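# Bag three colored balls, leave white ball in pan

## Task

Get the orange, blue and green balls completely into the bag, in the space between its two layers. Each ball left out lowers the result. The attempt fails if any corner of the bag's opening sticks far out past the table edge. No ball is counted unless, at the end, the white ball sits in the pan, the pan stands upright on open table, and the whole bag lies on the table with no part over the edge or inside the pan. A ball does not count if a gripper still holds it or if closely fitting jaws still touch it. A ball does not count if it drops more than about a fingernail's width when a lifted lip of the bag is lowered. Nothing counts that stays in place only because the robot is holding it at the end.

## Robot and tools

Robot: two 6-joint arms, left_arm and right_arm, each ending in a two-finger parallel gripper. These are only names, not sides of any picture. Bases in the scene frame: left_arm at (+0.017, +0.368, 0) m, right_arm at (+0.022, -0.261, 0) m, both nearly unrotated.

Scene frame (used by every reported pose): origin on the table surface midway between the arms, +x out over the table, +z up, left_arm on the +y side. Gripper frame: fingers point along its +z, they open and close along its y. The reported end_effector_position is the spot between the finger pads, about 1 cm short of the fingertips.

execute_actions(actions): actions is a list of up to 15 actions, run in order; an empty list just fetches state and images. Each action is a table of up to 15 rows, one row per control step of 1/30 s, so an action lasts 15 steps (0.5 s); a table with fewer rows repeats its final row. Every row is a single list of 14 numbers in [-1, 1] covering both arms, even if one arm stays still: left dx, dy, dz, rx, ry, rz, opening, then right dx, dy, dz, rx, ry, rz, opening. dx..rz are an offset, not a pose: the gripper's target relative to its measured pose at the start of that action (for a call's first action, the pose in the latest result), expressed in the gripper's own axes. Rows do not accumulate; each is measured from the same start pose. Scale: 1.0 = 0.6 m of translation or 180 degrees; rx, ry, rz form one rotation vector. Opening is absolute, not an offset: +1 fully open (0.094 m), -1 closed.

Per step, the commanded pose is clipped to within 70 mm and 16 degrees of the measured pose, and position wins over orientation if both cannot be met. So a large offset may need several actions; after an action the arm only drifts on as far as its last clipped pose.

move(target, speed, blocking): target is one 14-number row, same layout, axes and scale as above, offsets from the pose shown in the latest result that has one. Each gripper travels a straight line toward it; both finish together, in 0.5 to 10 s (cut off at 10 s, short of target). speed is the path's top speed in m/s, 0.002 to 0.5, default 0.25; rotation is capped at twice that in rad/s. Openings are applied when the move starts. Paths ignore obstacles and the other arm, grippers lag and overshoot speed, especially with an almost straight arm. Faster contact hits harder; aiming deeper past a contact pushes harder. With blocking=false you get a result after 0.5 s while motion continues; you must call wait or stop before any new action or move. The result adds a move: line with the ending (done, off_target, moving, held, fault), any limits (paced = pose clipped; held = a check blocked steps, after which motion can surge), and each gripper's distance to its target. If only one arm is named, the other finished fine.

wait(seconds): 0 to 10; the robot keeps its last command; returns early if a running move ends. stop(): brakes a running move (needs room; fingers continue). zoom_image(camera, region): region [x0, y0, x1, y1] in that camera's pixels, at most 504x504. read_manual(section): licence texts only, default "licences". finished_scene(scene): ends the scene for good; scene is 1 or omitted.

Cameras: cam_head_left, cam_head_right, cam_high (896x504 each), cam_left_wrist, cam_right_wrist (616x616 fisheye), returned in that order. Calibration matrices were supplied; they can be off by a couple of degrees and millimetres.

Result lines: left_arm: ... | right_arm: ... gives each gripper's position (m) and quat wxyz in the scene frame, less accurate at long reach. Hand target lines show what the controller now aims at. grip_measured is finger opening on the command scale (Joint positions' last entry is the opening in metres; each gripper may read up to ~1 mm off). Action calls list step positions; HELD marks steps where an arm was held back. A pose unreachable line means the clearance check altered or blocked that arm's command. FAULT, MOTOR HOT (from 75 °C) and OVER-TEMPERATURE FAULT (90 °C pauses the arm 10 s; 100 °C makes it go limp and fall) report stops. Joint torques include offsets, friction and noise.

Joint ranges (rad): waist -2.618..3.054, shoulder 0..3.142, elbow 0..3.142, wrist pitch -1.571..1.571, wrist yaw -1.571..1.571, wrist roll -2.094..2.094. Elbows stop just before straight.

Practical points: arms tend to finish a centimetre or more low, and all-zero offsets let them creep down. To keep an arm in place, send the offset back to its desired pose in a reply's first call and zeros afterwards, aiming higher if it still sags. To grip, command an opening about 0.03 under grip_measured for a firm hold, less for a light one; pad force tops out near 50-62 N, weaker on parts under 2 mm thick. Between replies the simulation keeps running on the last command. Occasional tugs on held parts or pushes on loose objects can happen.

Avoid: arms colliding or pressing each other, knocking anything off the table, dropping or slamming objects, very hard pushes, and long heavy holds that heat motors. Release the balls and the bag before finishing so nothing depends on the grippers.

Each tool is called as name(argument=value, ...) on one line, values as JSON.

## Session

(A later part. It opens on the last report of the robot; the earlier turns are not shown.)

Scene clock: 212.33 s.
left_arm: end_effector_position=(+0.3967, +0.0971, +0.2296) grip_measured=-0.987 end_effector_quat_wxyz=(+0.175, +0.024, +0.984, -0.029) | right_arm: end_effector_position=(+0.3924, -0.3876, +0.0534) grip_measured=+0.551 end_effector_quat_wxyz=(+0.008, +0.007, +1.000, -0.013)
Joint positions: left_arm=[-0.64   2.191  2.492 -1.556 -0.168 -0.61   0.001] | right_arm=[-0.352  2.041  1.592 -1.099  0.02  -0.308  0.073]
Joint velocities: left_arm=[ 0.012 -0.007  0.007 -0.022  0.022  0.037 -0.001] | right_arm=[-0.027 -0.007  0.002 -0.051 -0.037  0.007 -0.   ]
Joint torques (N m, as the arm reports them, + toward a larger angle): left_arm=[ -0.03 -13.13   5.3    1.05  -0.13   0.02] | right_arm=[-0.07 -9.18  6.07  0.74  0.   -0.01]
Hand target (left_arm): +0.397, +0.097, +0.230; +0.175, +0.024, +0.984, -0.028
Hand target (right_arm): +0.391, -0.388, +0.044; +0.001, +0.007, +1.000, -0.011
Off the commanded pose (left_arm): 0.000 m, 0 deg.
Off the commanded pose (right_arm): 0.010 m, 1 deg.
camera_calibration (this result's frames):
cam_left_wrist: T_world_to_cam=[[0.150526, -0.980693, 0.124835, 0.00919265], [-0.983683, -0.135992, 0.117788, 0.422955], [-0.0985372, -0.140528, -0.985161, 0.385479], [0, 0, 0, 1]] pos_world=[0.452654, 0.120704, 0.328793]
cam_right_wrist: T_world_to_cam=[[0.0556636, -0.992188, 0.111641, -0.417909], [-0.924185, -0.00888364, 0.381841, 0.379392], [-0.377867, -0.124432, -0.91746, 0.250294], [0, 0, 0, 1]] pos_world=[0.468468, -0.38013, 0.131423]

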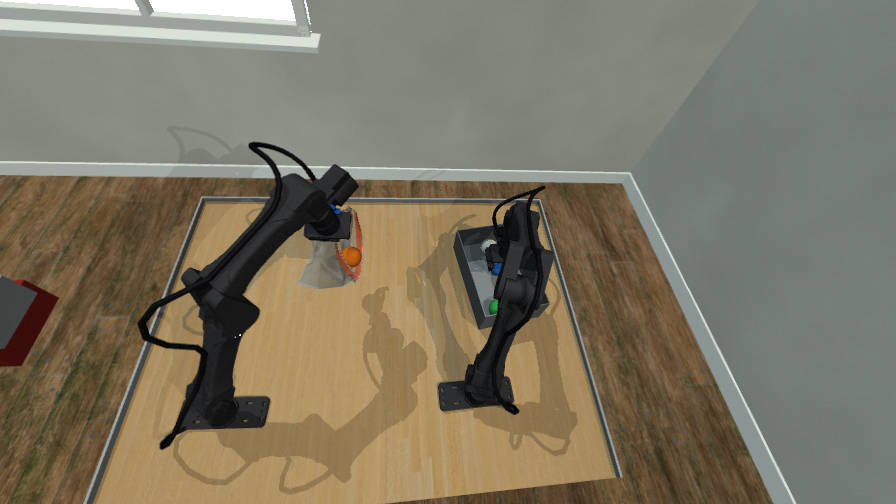

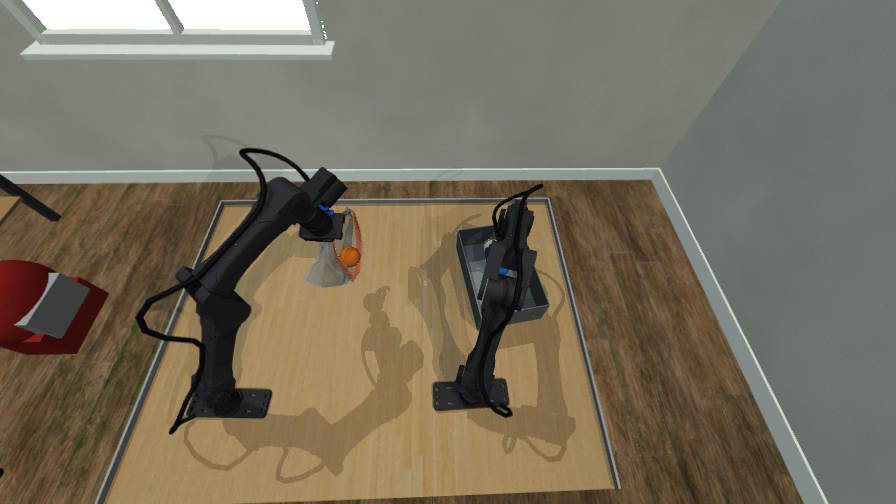

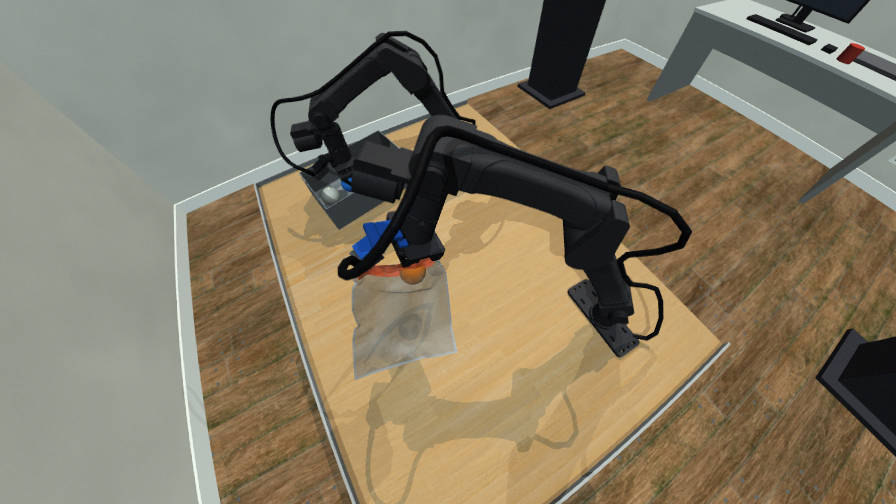

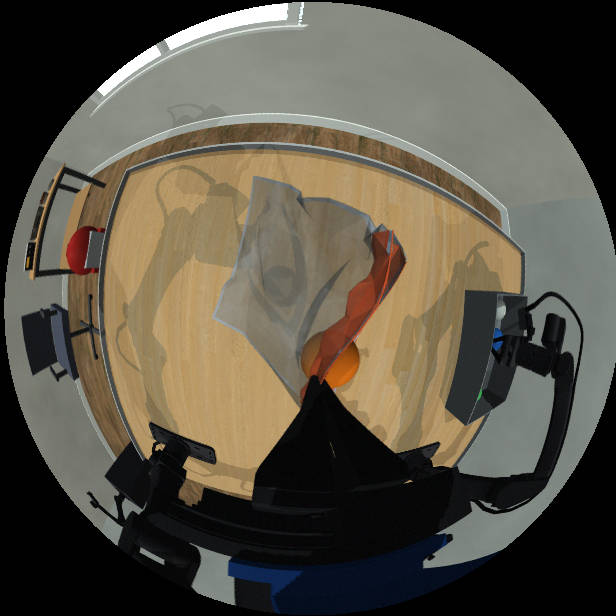

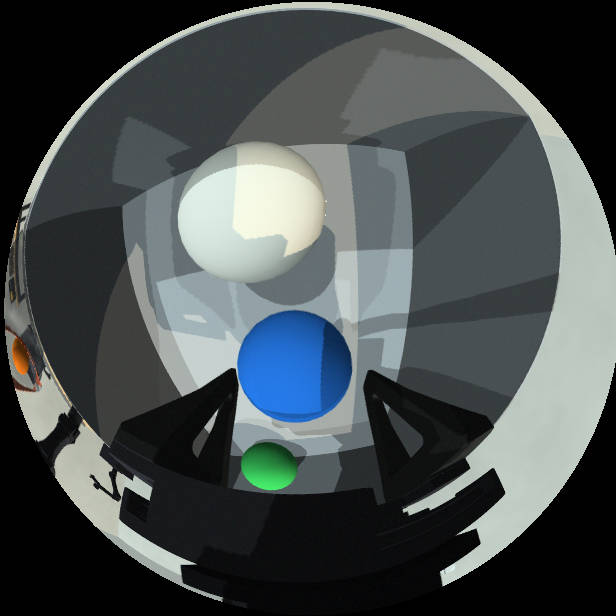

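move(target=[0,0,0,0,0,0,-1,-0.012,0.006,0.035,0,0,0,0.55], speed=0.05)

zoom_image(camera="cam_right_wrist", region=[100,150,500,550])

Scene clock: 213.53 s.
left_arm: end_effector_position=(+0.3965, +0.0968, +0.2295) grip_measured=-0.987 end_effector_quat_wxyz=(+0.174, +0.025, +0.984, -0.029) | right_arm: end_effector_position=(+0.3997, -0.3875, +0.0414) grip_measured=+0.551 end_effector_quat_wxyz=(+0.013, +0.005, +1.000, -0.015)
Joint positions: left_arm=[-0.64   2.191  2.492 -1.556 -0.165 -0.61   0.001] | right_arm=[-0.346  2.067  1.581 -1.051  0.02  -0.306  0.073]
Joint velocities: left_arm=[-0.002 -0.002  0.002  0.007  0.037 -0.051  0.   ] | right_arm=[-0.012 -0.007  0.007  0.037 -0.007  0.007 -0.001]
Joint torques (N m, as the arm reports them, + toward a larger angle): left_arm=[  0.07 -13.     5.21   1.04  -0.14   0.01] | right_arm=[ 0.74 -9.49  6.21  0.75  0.01  0.1 ]
Hand target (left_arm): +0.397, +0.097, +0.230; +0.175, +0.024, +0.984, -0.029
Hand target (right_arm): +0.400, -0.384, +0.032; +0.008, +0.007, +1.000, -0.013
Off the commanded pose (left_arm): 0.000 m, 0 deg.
Off the commanded pose (right_arm): 0.009 m, 1 deg.
move: done
camera_calibration (this result's frames):
cam_left_wrist: T_world_to_cam=[[0.150002, -0.980588, 0.126279, 0.00878423], [-0.983616, -0.135093, 0.119372, 0.422206], [-0.099995, -0.142116, -0.984786, 0.385992], [0, 0, 0, 1]] pos_world=[0.452568, 0.120507, 0.328611]
cam_right_wrist: T_world_to_cam=[[0.0582056, -0.991569, 0.115772, -0.417783], [-0.928266, -0.0110855, 0.371751, 0.3919], [-0.367333, -0.129105, -0.921085, 0.236175], [0, 0, 0, 1]] pos_world=[0.47486, -0.379425, 0.120216]

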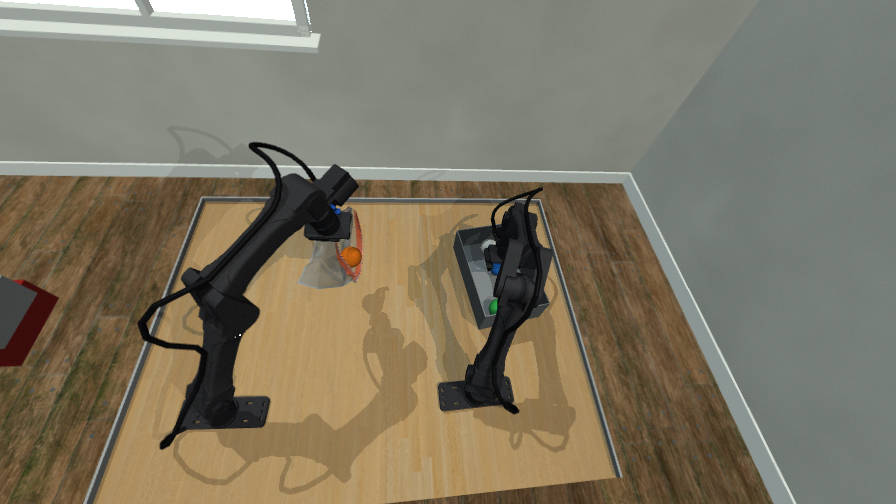

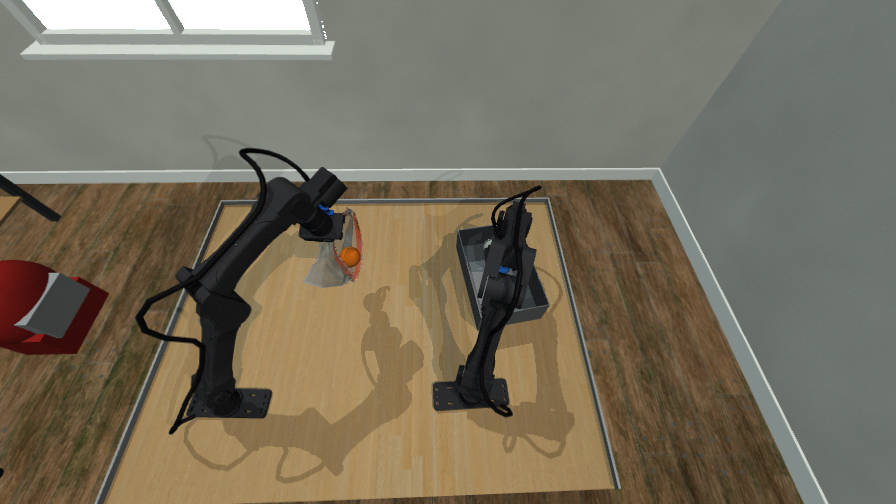

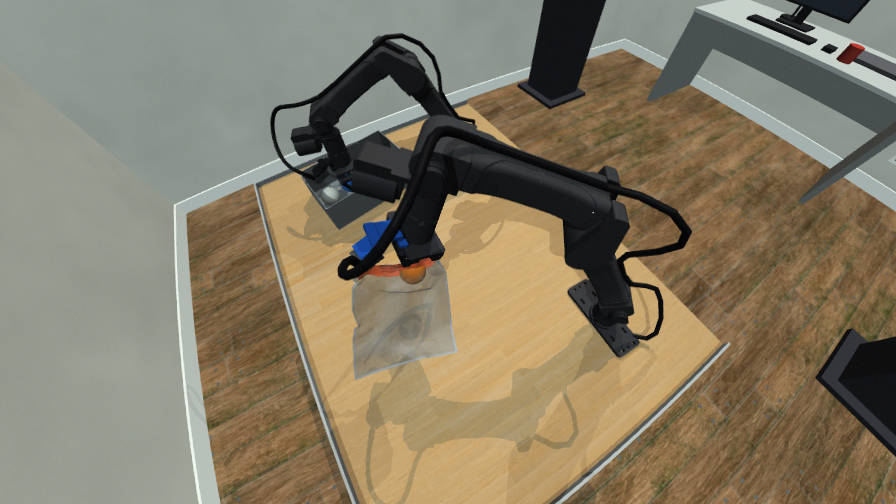

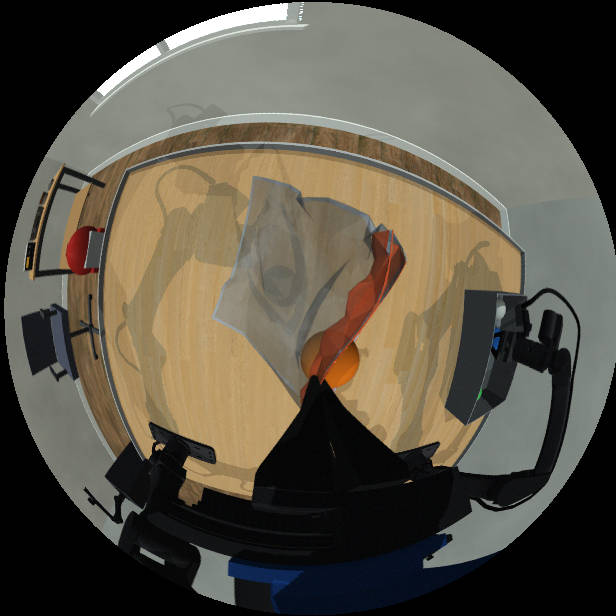

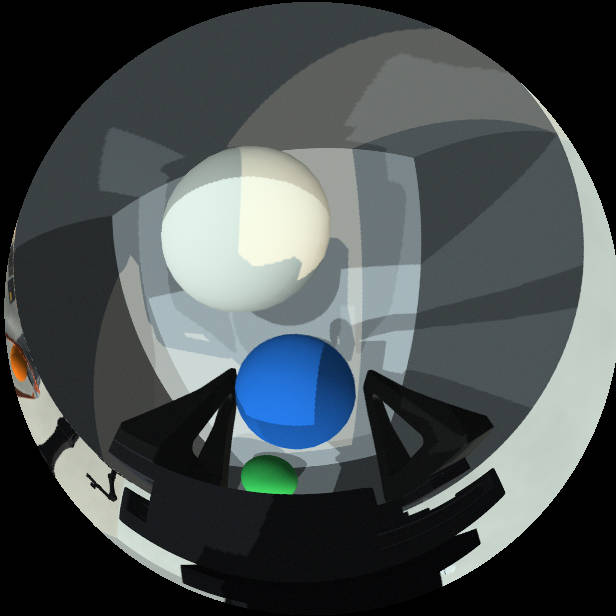

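Region (100, 150, 500, 550) of cam_right_wrist's 616x616 image, scaled by 1.260, with more detail than that image has.

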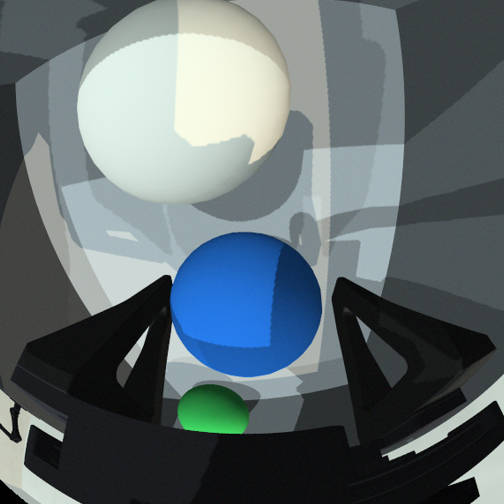

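move(target=[0,0,0,0,0,0,-1,0,0.012,0.035,0,0,0,0.55], speed=0.05)

move(target=[0,0,0,0,0,0,-1,0,0,0.01,0,0,0,-0.2], speed=0.03)

Scene clock: 214.67 s.
left_arm: end_effector_position=(+0.3963, +0.0965, +0.2295) grip_measured=-0.987 end_effector_quat_wxyz=(+0.174, +0.025, +0.984, -0.030) | right_arm: end_effector_position=(+0.4012, -0.3840, +0.0299) grip_measured=+0.551 end_effector_quat_wxyz=(+0.020, +0.003, +1.000, -0.017)
Joint positions: left_arm=[-0.64   2.191  2.492 -1.556 -0.163 -0.61   0.001] | right_arm=[-0.337  2.067  1.533 -0.989  0.02  -0.301  0.073]
Joint velocities: left_arm=[-0.002 -0.027 -0.022  0.037  0.022  0.022 -0.001] | right_arm=[ 0.007 -0.002 -0.007 -0.066  0.007  0.051  0.   ]
Joint torques (N m, as the arm reports them, + toward a larger angle): left_arm=[ -0.08 -13.1    5.16   1.04  -0.14   0.03] | right_arm=[ 0.7  -9.35  5.9   0.78  0.01  0.09]
Hand target (left_arm): +0.396, +0.097, +0.230; +0.174, +0.025, +0.984, -0.029
Hand target (right_arm): +0.400, -0.381, +0.020; +0.014, +0.005, +1.000, -0.015
Off the commanded pose (left_arm): 0.000 m, 0 deg.
Off the commanded pose (right_arm): 0.010 m, 1 deg.
move: done
camera_calibration (this result's frames):
cam_left_wrist: T_world_to_cam=[[0.149568, -0.980499, 0.127483, 0.00844296], [-0.983558, -0.134342, 0.12069, 0.421582], [-0.10121, -0.143438, -0.98447, 0.386419], [0, 0, 0, 1]] pos_world=[0.452497, 0.120342, 0.328461]
cam_right_wrist: T_world_to_cam=[[0.0607177, -0.990816, 0.12082, -0.413938], [-0.933318, -0.0134425, 0.358799, 0.399173], [-0.353879, -0.134548, -0.925563, 0.219211], [0, 0, 0, 1]] pos_world=[0.475264, -0.375276, 0.109683]

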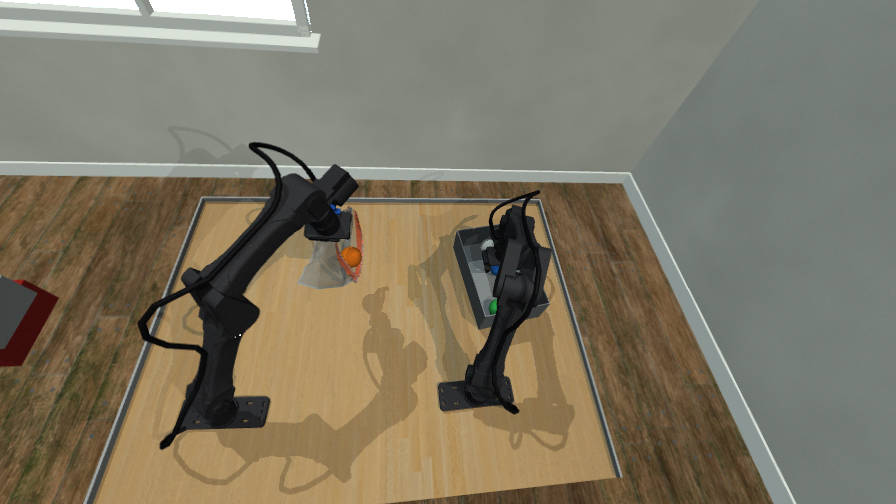

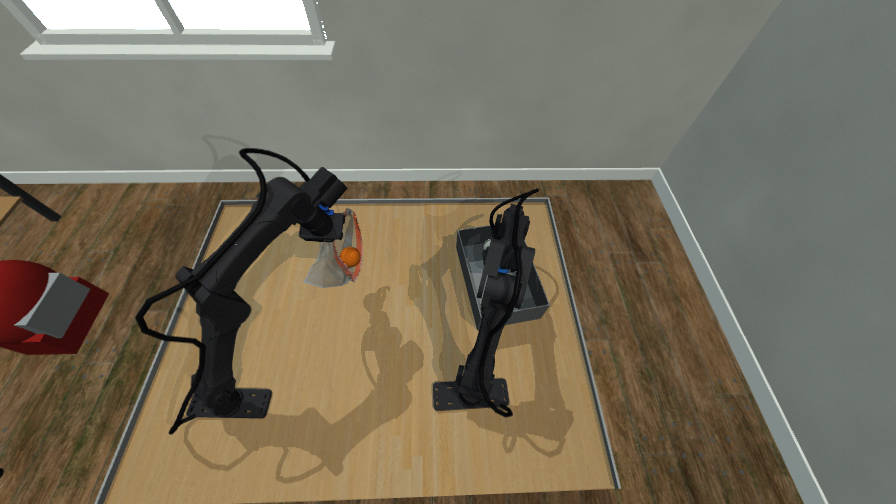

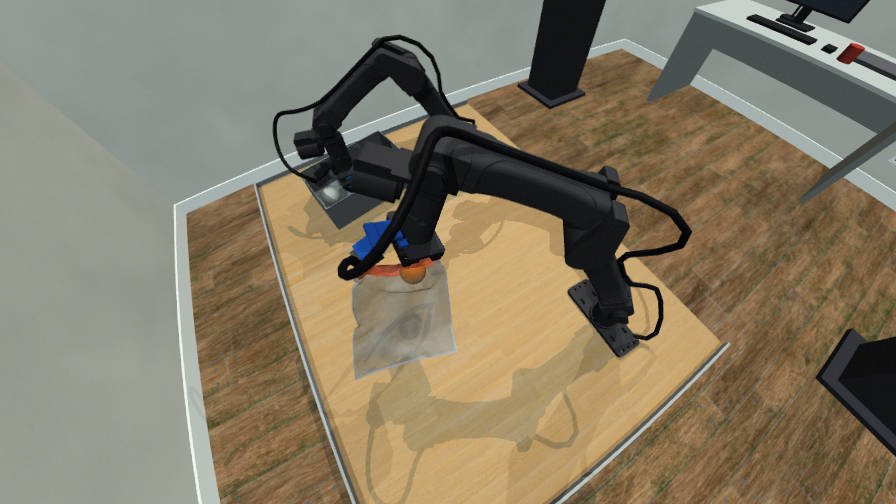

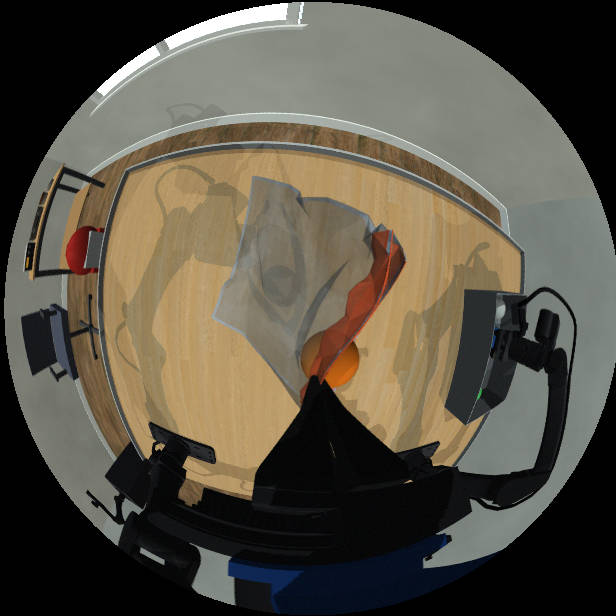

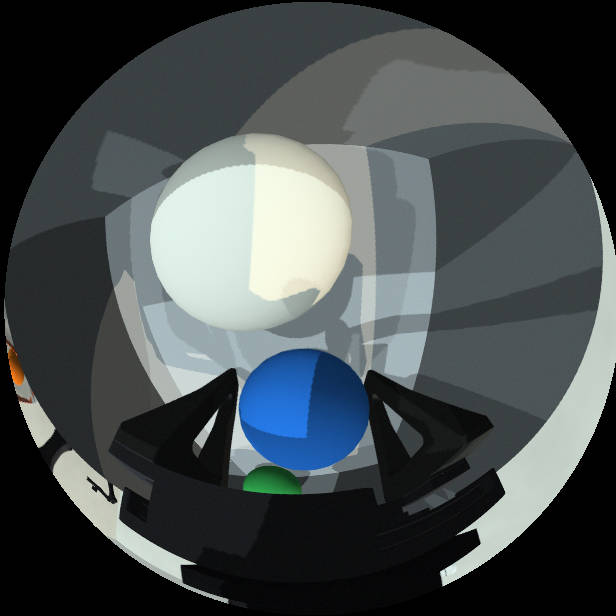

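Scene clock: 215.37 s.
left_arm: end_effector_position=(+0.3960, +0.0962, +0.2294) grip_measured=-0.987 end_effector_quat_wxyz=(+0.173, +0.025, +0.984, -0.031) | right_arm: end_effector_position=(+0.4012, -0.3840, +0.0299) grip_measured=-0.106 end_effector_quat_wxyz=(+0.020, +0.003, +1.000, -0.017)
Joint positions: left_arm=[-0.64   2.191  2.492 -1.556 -0.161 -0.61   0.001] | right_arm=[-0.337  2.067  1.533 -0.989  0.02  -0.301  0.042]
Joint velocities: left_arm=[-0.007  0.002  0.002  0.007 -0.081  0.066  0.001] | right_arm=[-0.007  0.017 -0.012  0.022  0.007  0.007 -0.   ]
Joint torques (N m, as the arm reports them, + toward a larger angle): left_arm=[ -0.02 -13.05   5.21   1.08  -0.14   0.01] | right_arm=[  0.05 -10.11   5.85   0.81   0.02   0.01]
Hand target (left_arm): +0.396, +0.097, +0.229; +0.173, +0.025, +0.984, -0.030
Hand target (right_arm): +0.401, -0.384, +0.024; +0.020, +0.003, +1.000, -0.017
Off the commanded pose (left_arm): 0.000 m, 0 deg.
Off the commanded pose (right_arm): 0.006 m, 0 deg.
move: done
camera_calibration (this result's frames):
cam_left_wrist: T_world_to_cam=[[0.149048, -0.980389, 0.128928, 0.00803232], [-0.983486, -0.133439, 0.122271, 0.420833], [-0.102669, -0.145023, -0.984087, 0.386929], [0, 0, 0, 1]] pos_world=[0.452411, 0.120144, 0.32828]
cam_right_wrist: T_world_to_cam=[[0.0607177, -0.990816, 0.12082, -0.413938], [-0.933318, -0.0134425, 0.358799, 0.399173], [-0.353879, -0.134548, -0.925563, 0.219211], [0, 0, 0, 1]] pos_world=[0.475264, -0.375276, 0.109683]

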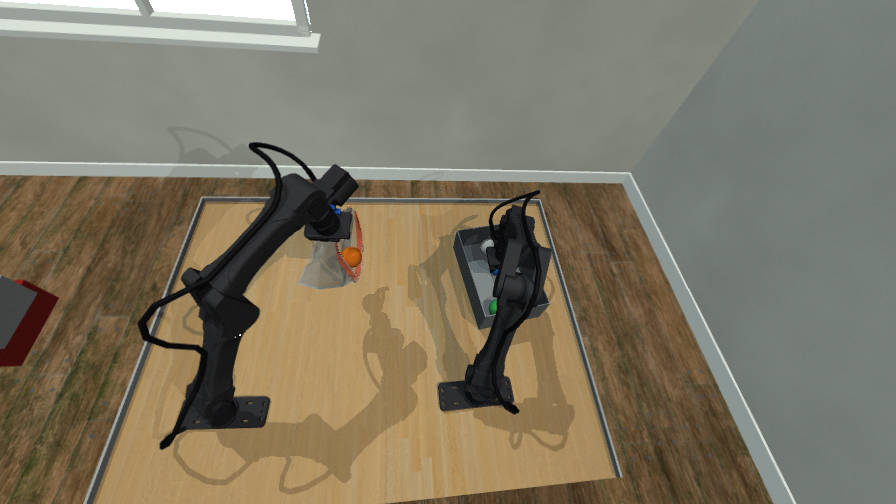

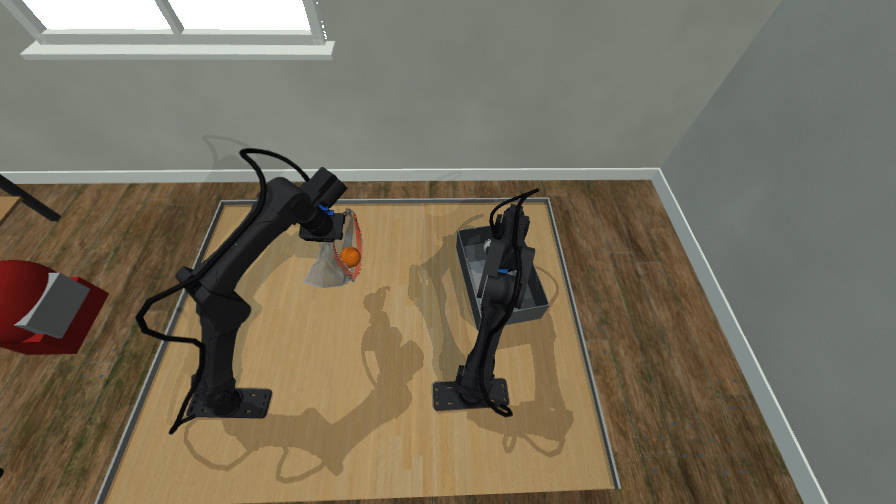

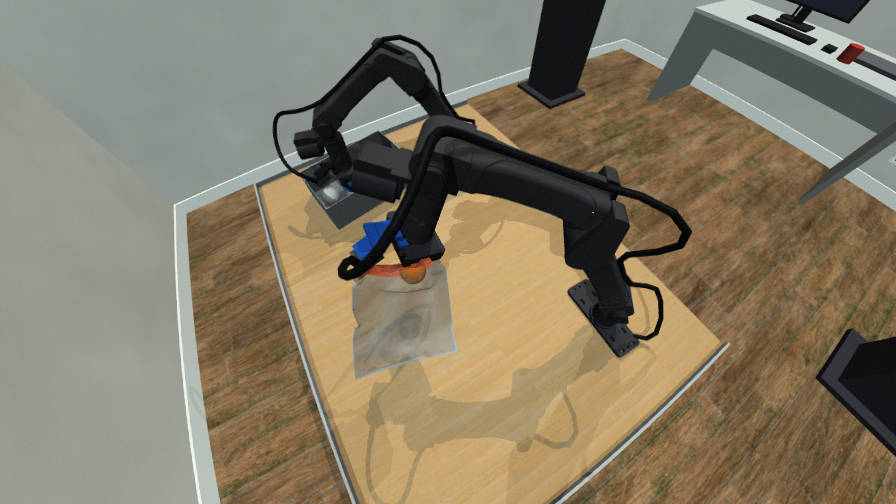

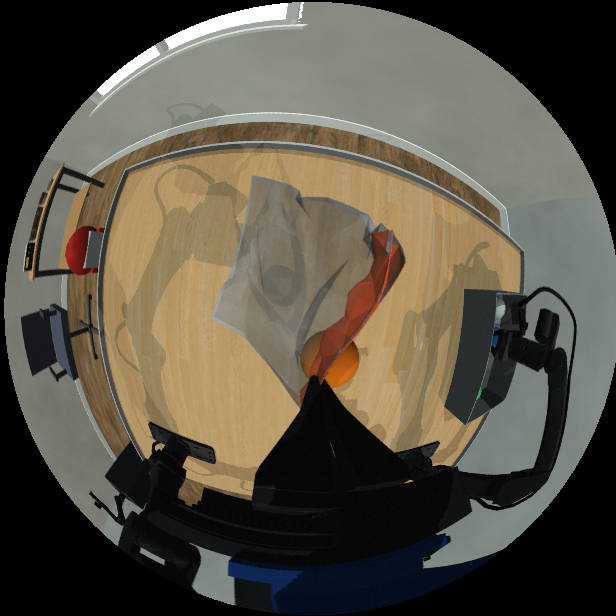

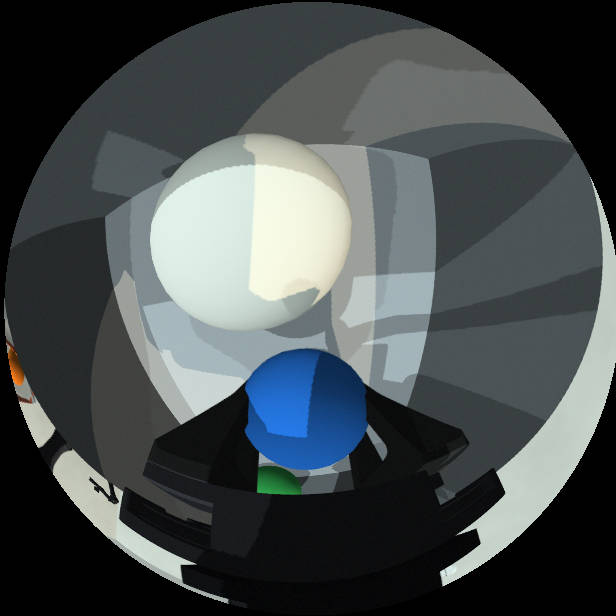

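move(target=[0,0,0,0,0,0,-1,0,0,-0.26,0,0,0,-0.15], speed=0.15)

move(target=[0,0,0,0,0,0,-1,-0.06,0.557,-0.17,-0.357,-0.129,0.041,-0.15], speed=0.2)

Scene clock: 217.60 s.
left_arm: end_effector_position=(+0.3958, +0.0959, +0.2294) grip_measured=-0.987 end_effector_quat_wxyz=(+0.172, +0.025, +0.984, -0.032) | right_arm: end_effector_position=(+0.3955, -0.3822, +0.1835) grip_measured=-0.106 end_effector_quat_wxyz=(+0.032, +0.003, +0.999, -0.020)
Joint positions: left_arm=[-0.64   2.191  2.492 -1.556 -0.159 -0.61   0.001] | right_arm=[-0.337  2.019  2.079 -1.559  0.02  -0.301  0.042]
Joint velocities: left_arm=[ 0.007  0.007  0.002 -0.037  0.007  0.007 -0.001] | right_arm=[-0.007 -0.007 -0.017 -0.066 -0.066 -0.007 -0.001]
Joint torques (N m, as the arm reports them, + toward a larger angle): left_arm=[  0.01 -13.13   5.2    1.06  -0.16   0.02] | right_arm=[  0.35 -10.24   8.22   0.55   0.01   0.04]
Hand target (left_arm): +0.396, +0.096, +0.229; +0.173, +0.025, +0.984, -0.031
Hand target (right_arm): +0.393, -0.380, +0.185; +0.027, +0.003, +0.999, -0.019
Off the commanded pose (left_arm): 0.000 m, 0 deg.
Off the commanded pose (right_arm): 0.004 m, 1 deg.
joint sent to its limit (right arm) — the command would take joint 4 (wrist pitch) past its lower limit, so that joint was sent only as far as its limit.
move: done
camera_calibration (this result's frames):
cam_left_wrist: T_world_to_cam=[[0.148616, -0.980295, 0.130133, 0.0076892], [-0.983423, -0.132684, 0.123587, 0.420208], [-0.103885, -0.146343, -0.983764, 0.387352], [0, 0, 0, 1]] pos_world=[0.452339, 0.119979, 0.32813]
cam_right_wrist: T_world_to_cam=[[0.0578981, -0.989925, 0.129215, -0.430453], [-0.941173, -0.0109606, 0.337747, 0.346659], [-0.332928, -0.141169, -0.932325, 0.350073], [0, 0, 0, 1]] pos_world=[0.467737, -0.372897, 0.26492]

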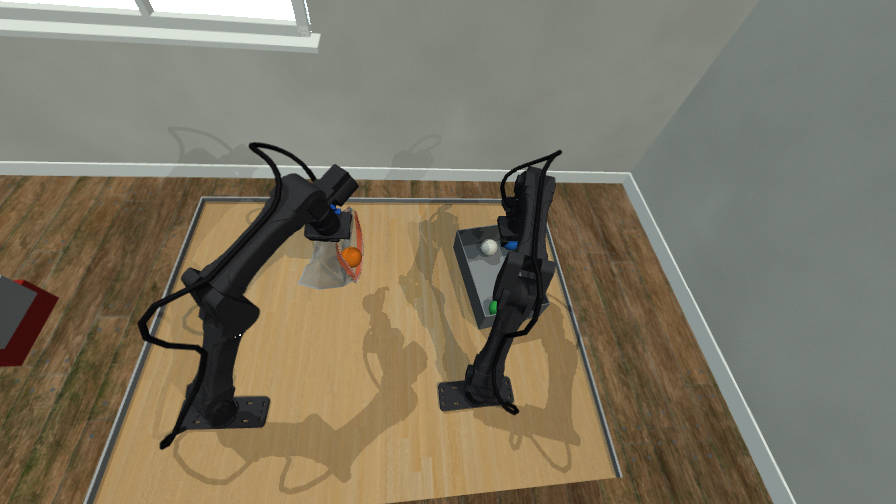

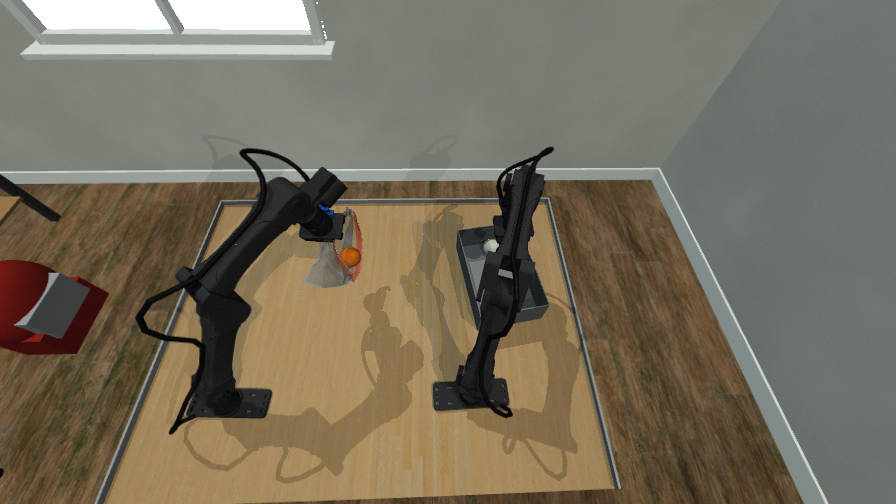

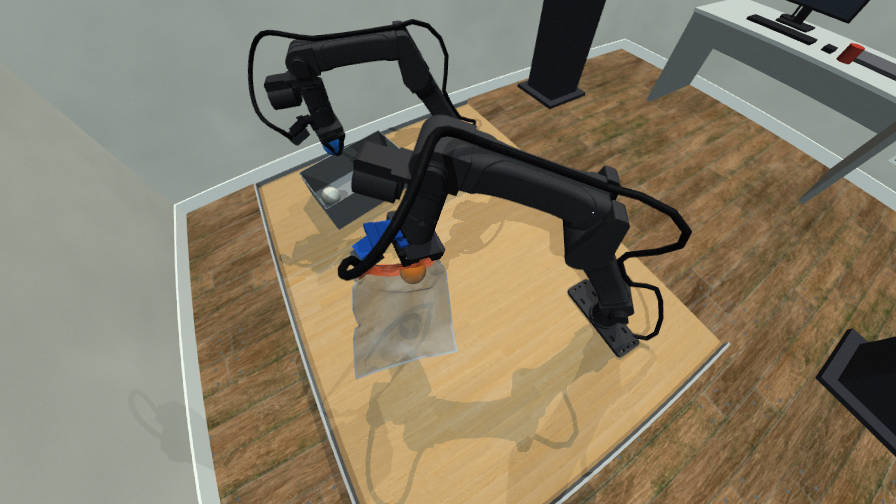

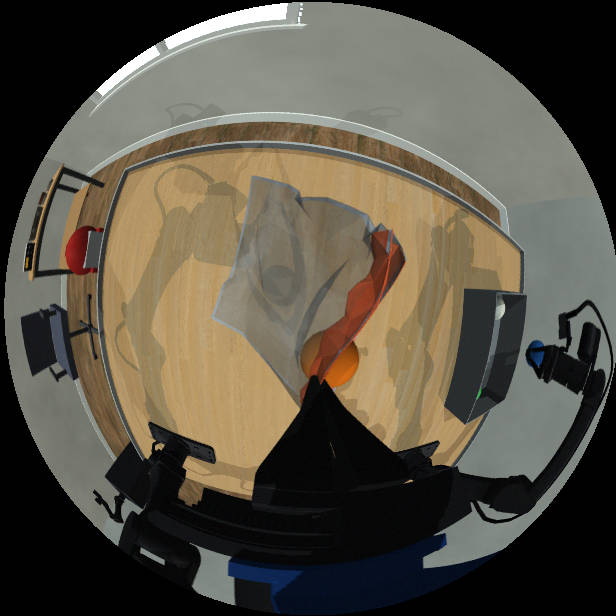

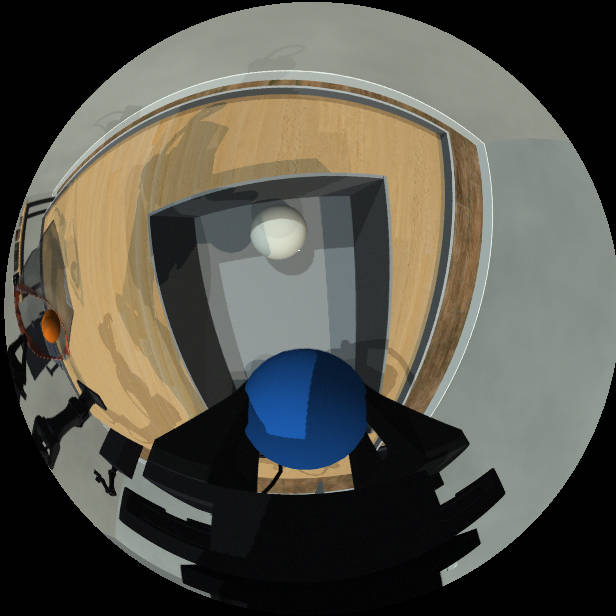

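Scene clock: 221.37 s.
left_arm: end_effector_position=(+0.3956, +0.0957, +0.2293) grip_measured=-0.987 end_effector_quat_wxyz=(+0.172, +0.025, +0.984, -0.033) | right_arm: end_effector_position=(+0.4297, -0.0468, +0.2721) grip_measured=-0.106 end_effector_quat_wxyz=(+0.208, +0.051, +0.829, +0.517)
Joint positions: left_arm=[-0.64   2.191  2.492 -1.556 -0.157 -0.61   0.001] | right_arm=[ 0.159  1.622  1.372 -0.354 -0.842  0.774  0.042]
Joint velocities: left_arm=[-0.007 -0.012 -0.007 -0.037 -0.007 -0.022 -0.001] | right_arm=[-0.027  0.022  0.007  0.11  -0.066  0.051 -0.002]
Joint torques (N m, as the arm reports them, + toward a larger angle): left_arm=[ -0.05 -13.08   5.22   1.06  -0.15   0.03] | right_arm=[  0.65 -10.08   7.5    1.8   -0.26   0.05]
Hand target (left_arm): +0.396, +0.096, +0.229; +0.172, +0.025, +0.984, -0.032
Hand target (right_arm): +0.424, -0.045, +0.280; +0.214, +0.046, +0.825, +0.521
Off the commanded pose (left_arm): 0.000 m, 0 deg.
Off the commanded pose (right_arm): 0.004 m, 2 deg.
move: done
camera_calibration (this result's frames):
cam_left_wrist: T_world_to_cam=[[0.148186, -0.9802, 0.131338, 0.00734524], [-0.983359, -0.131928, 0.124902, 0.419582], [-0.105102, -0.147661, -0.983438, 0.387774], [0, 0, 0, 1]] pos_world=[0.452267, 0.119813, 0.32798]
cam_right_wrist: T_world_to_cam=[[0.159906, -0.549326, -0.820165, 0.12326], [-0.986865, -0.0696355, -0.145767, 0.501035], [0.0229608, 0.832701, -0.553246, 0.280945], [0, 0, 0, 1]] pos_world=[0.468294, -0.131343, 0.329559]

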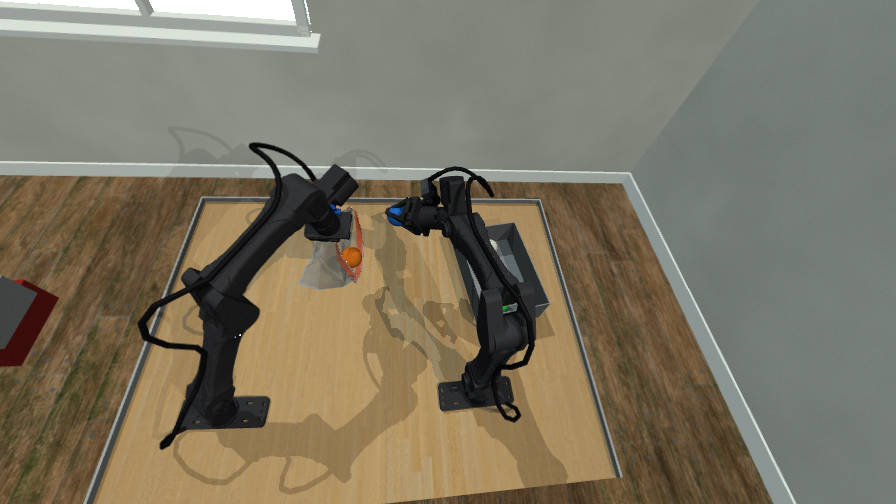

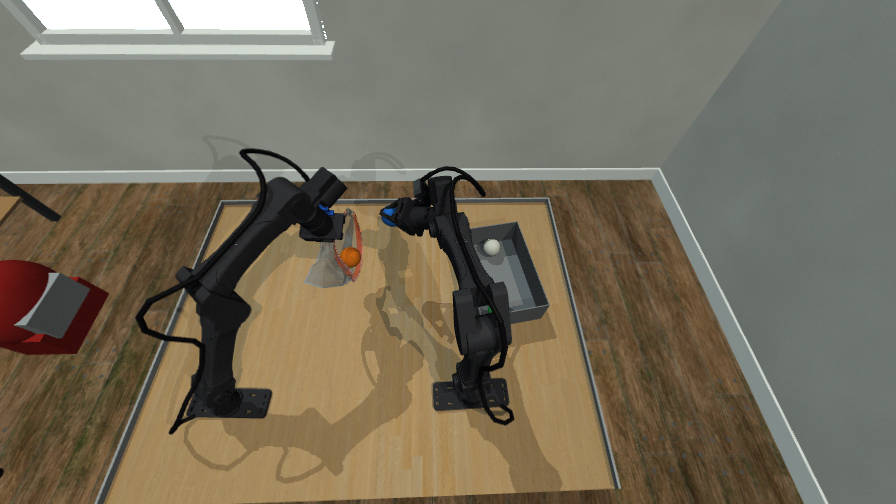

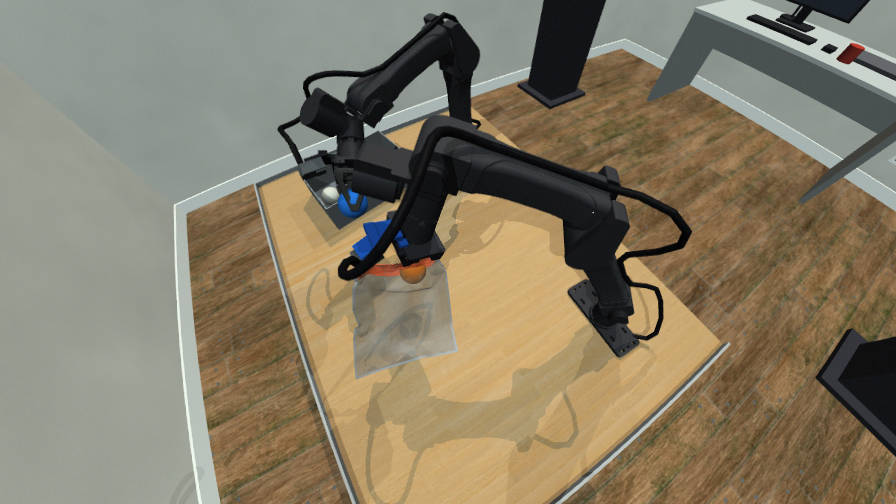

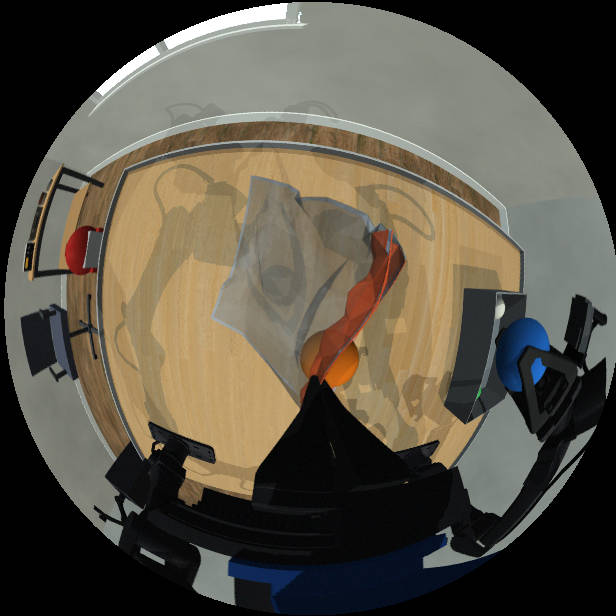

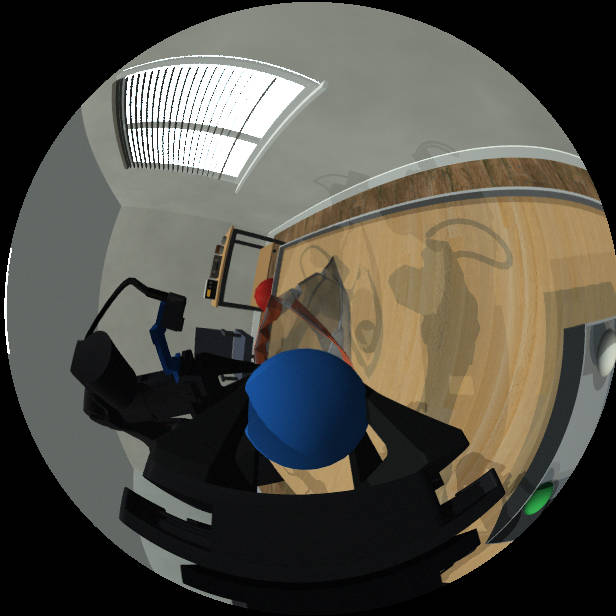

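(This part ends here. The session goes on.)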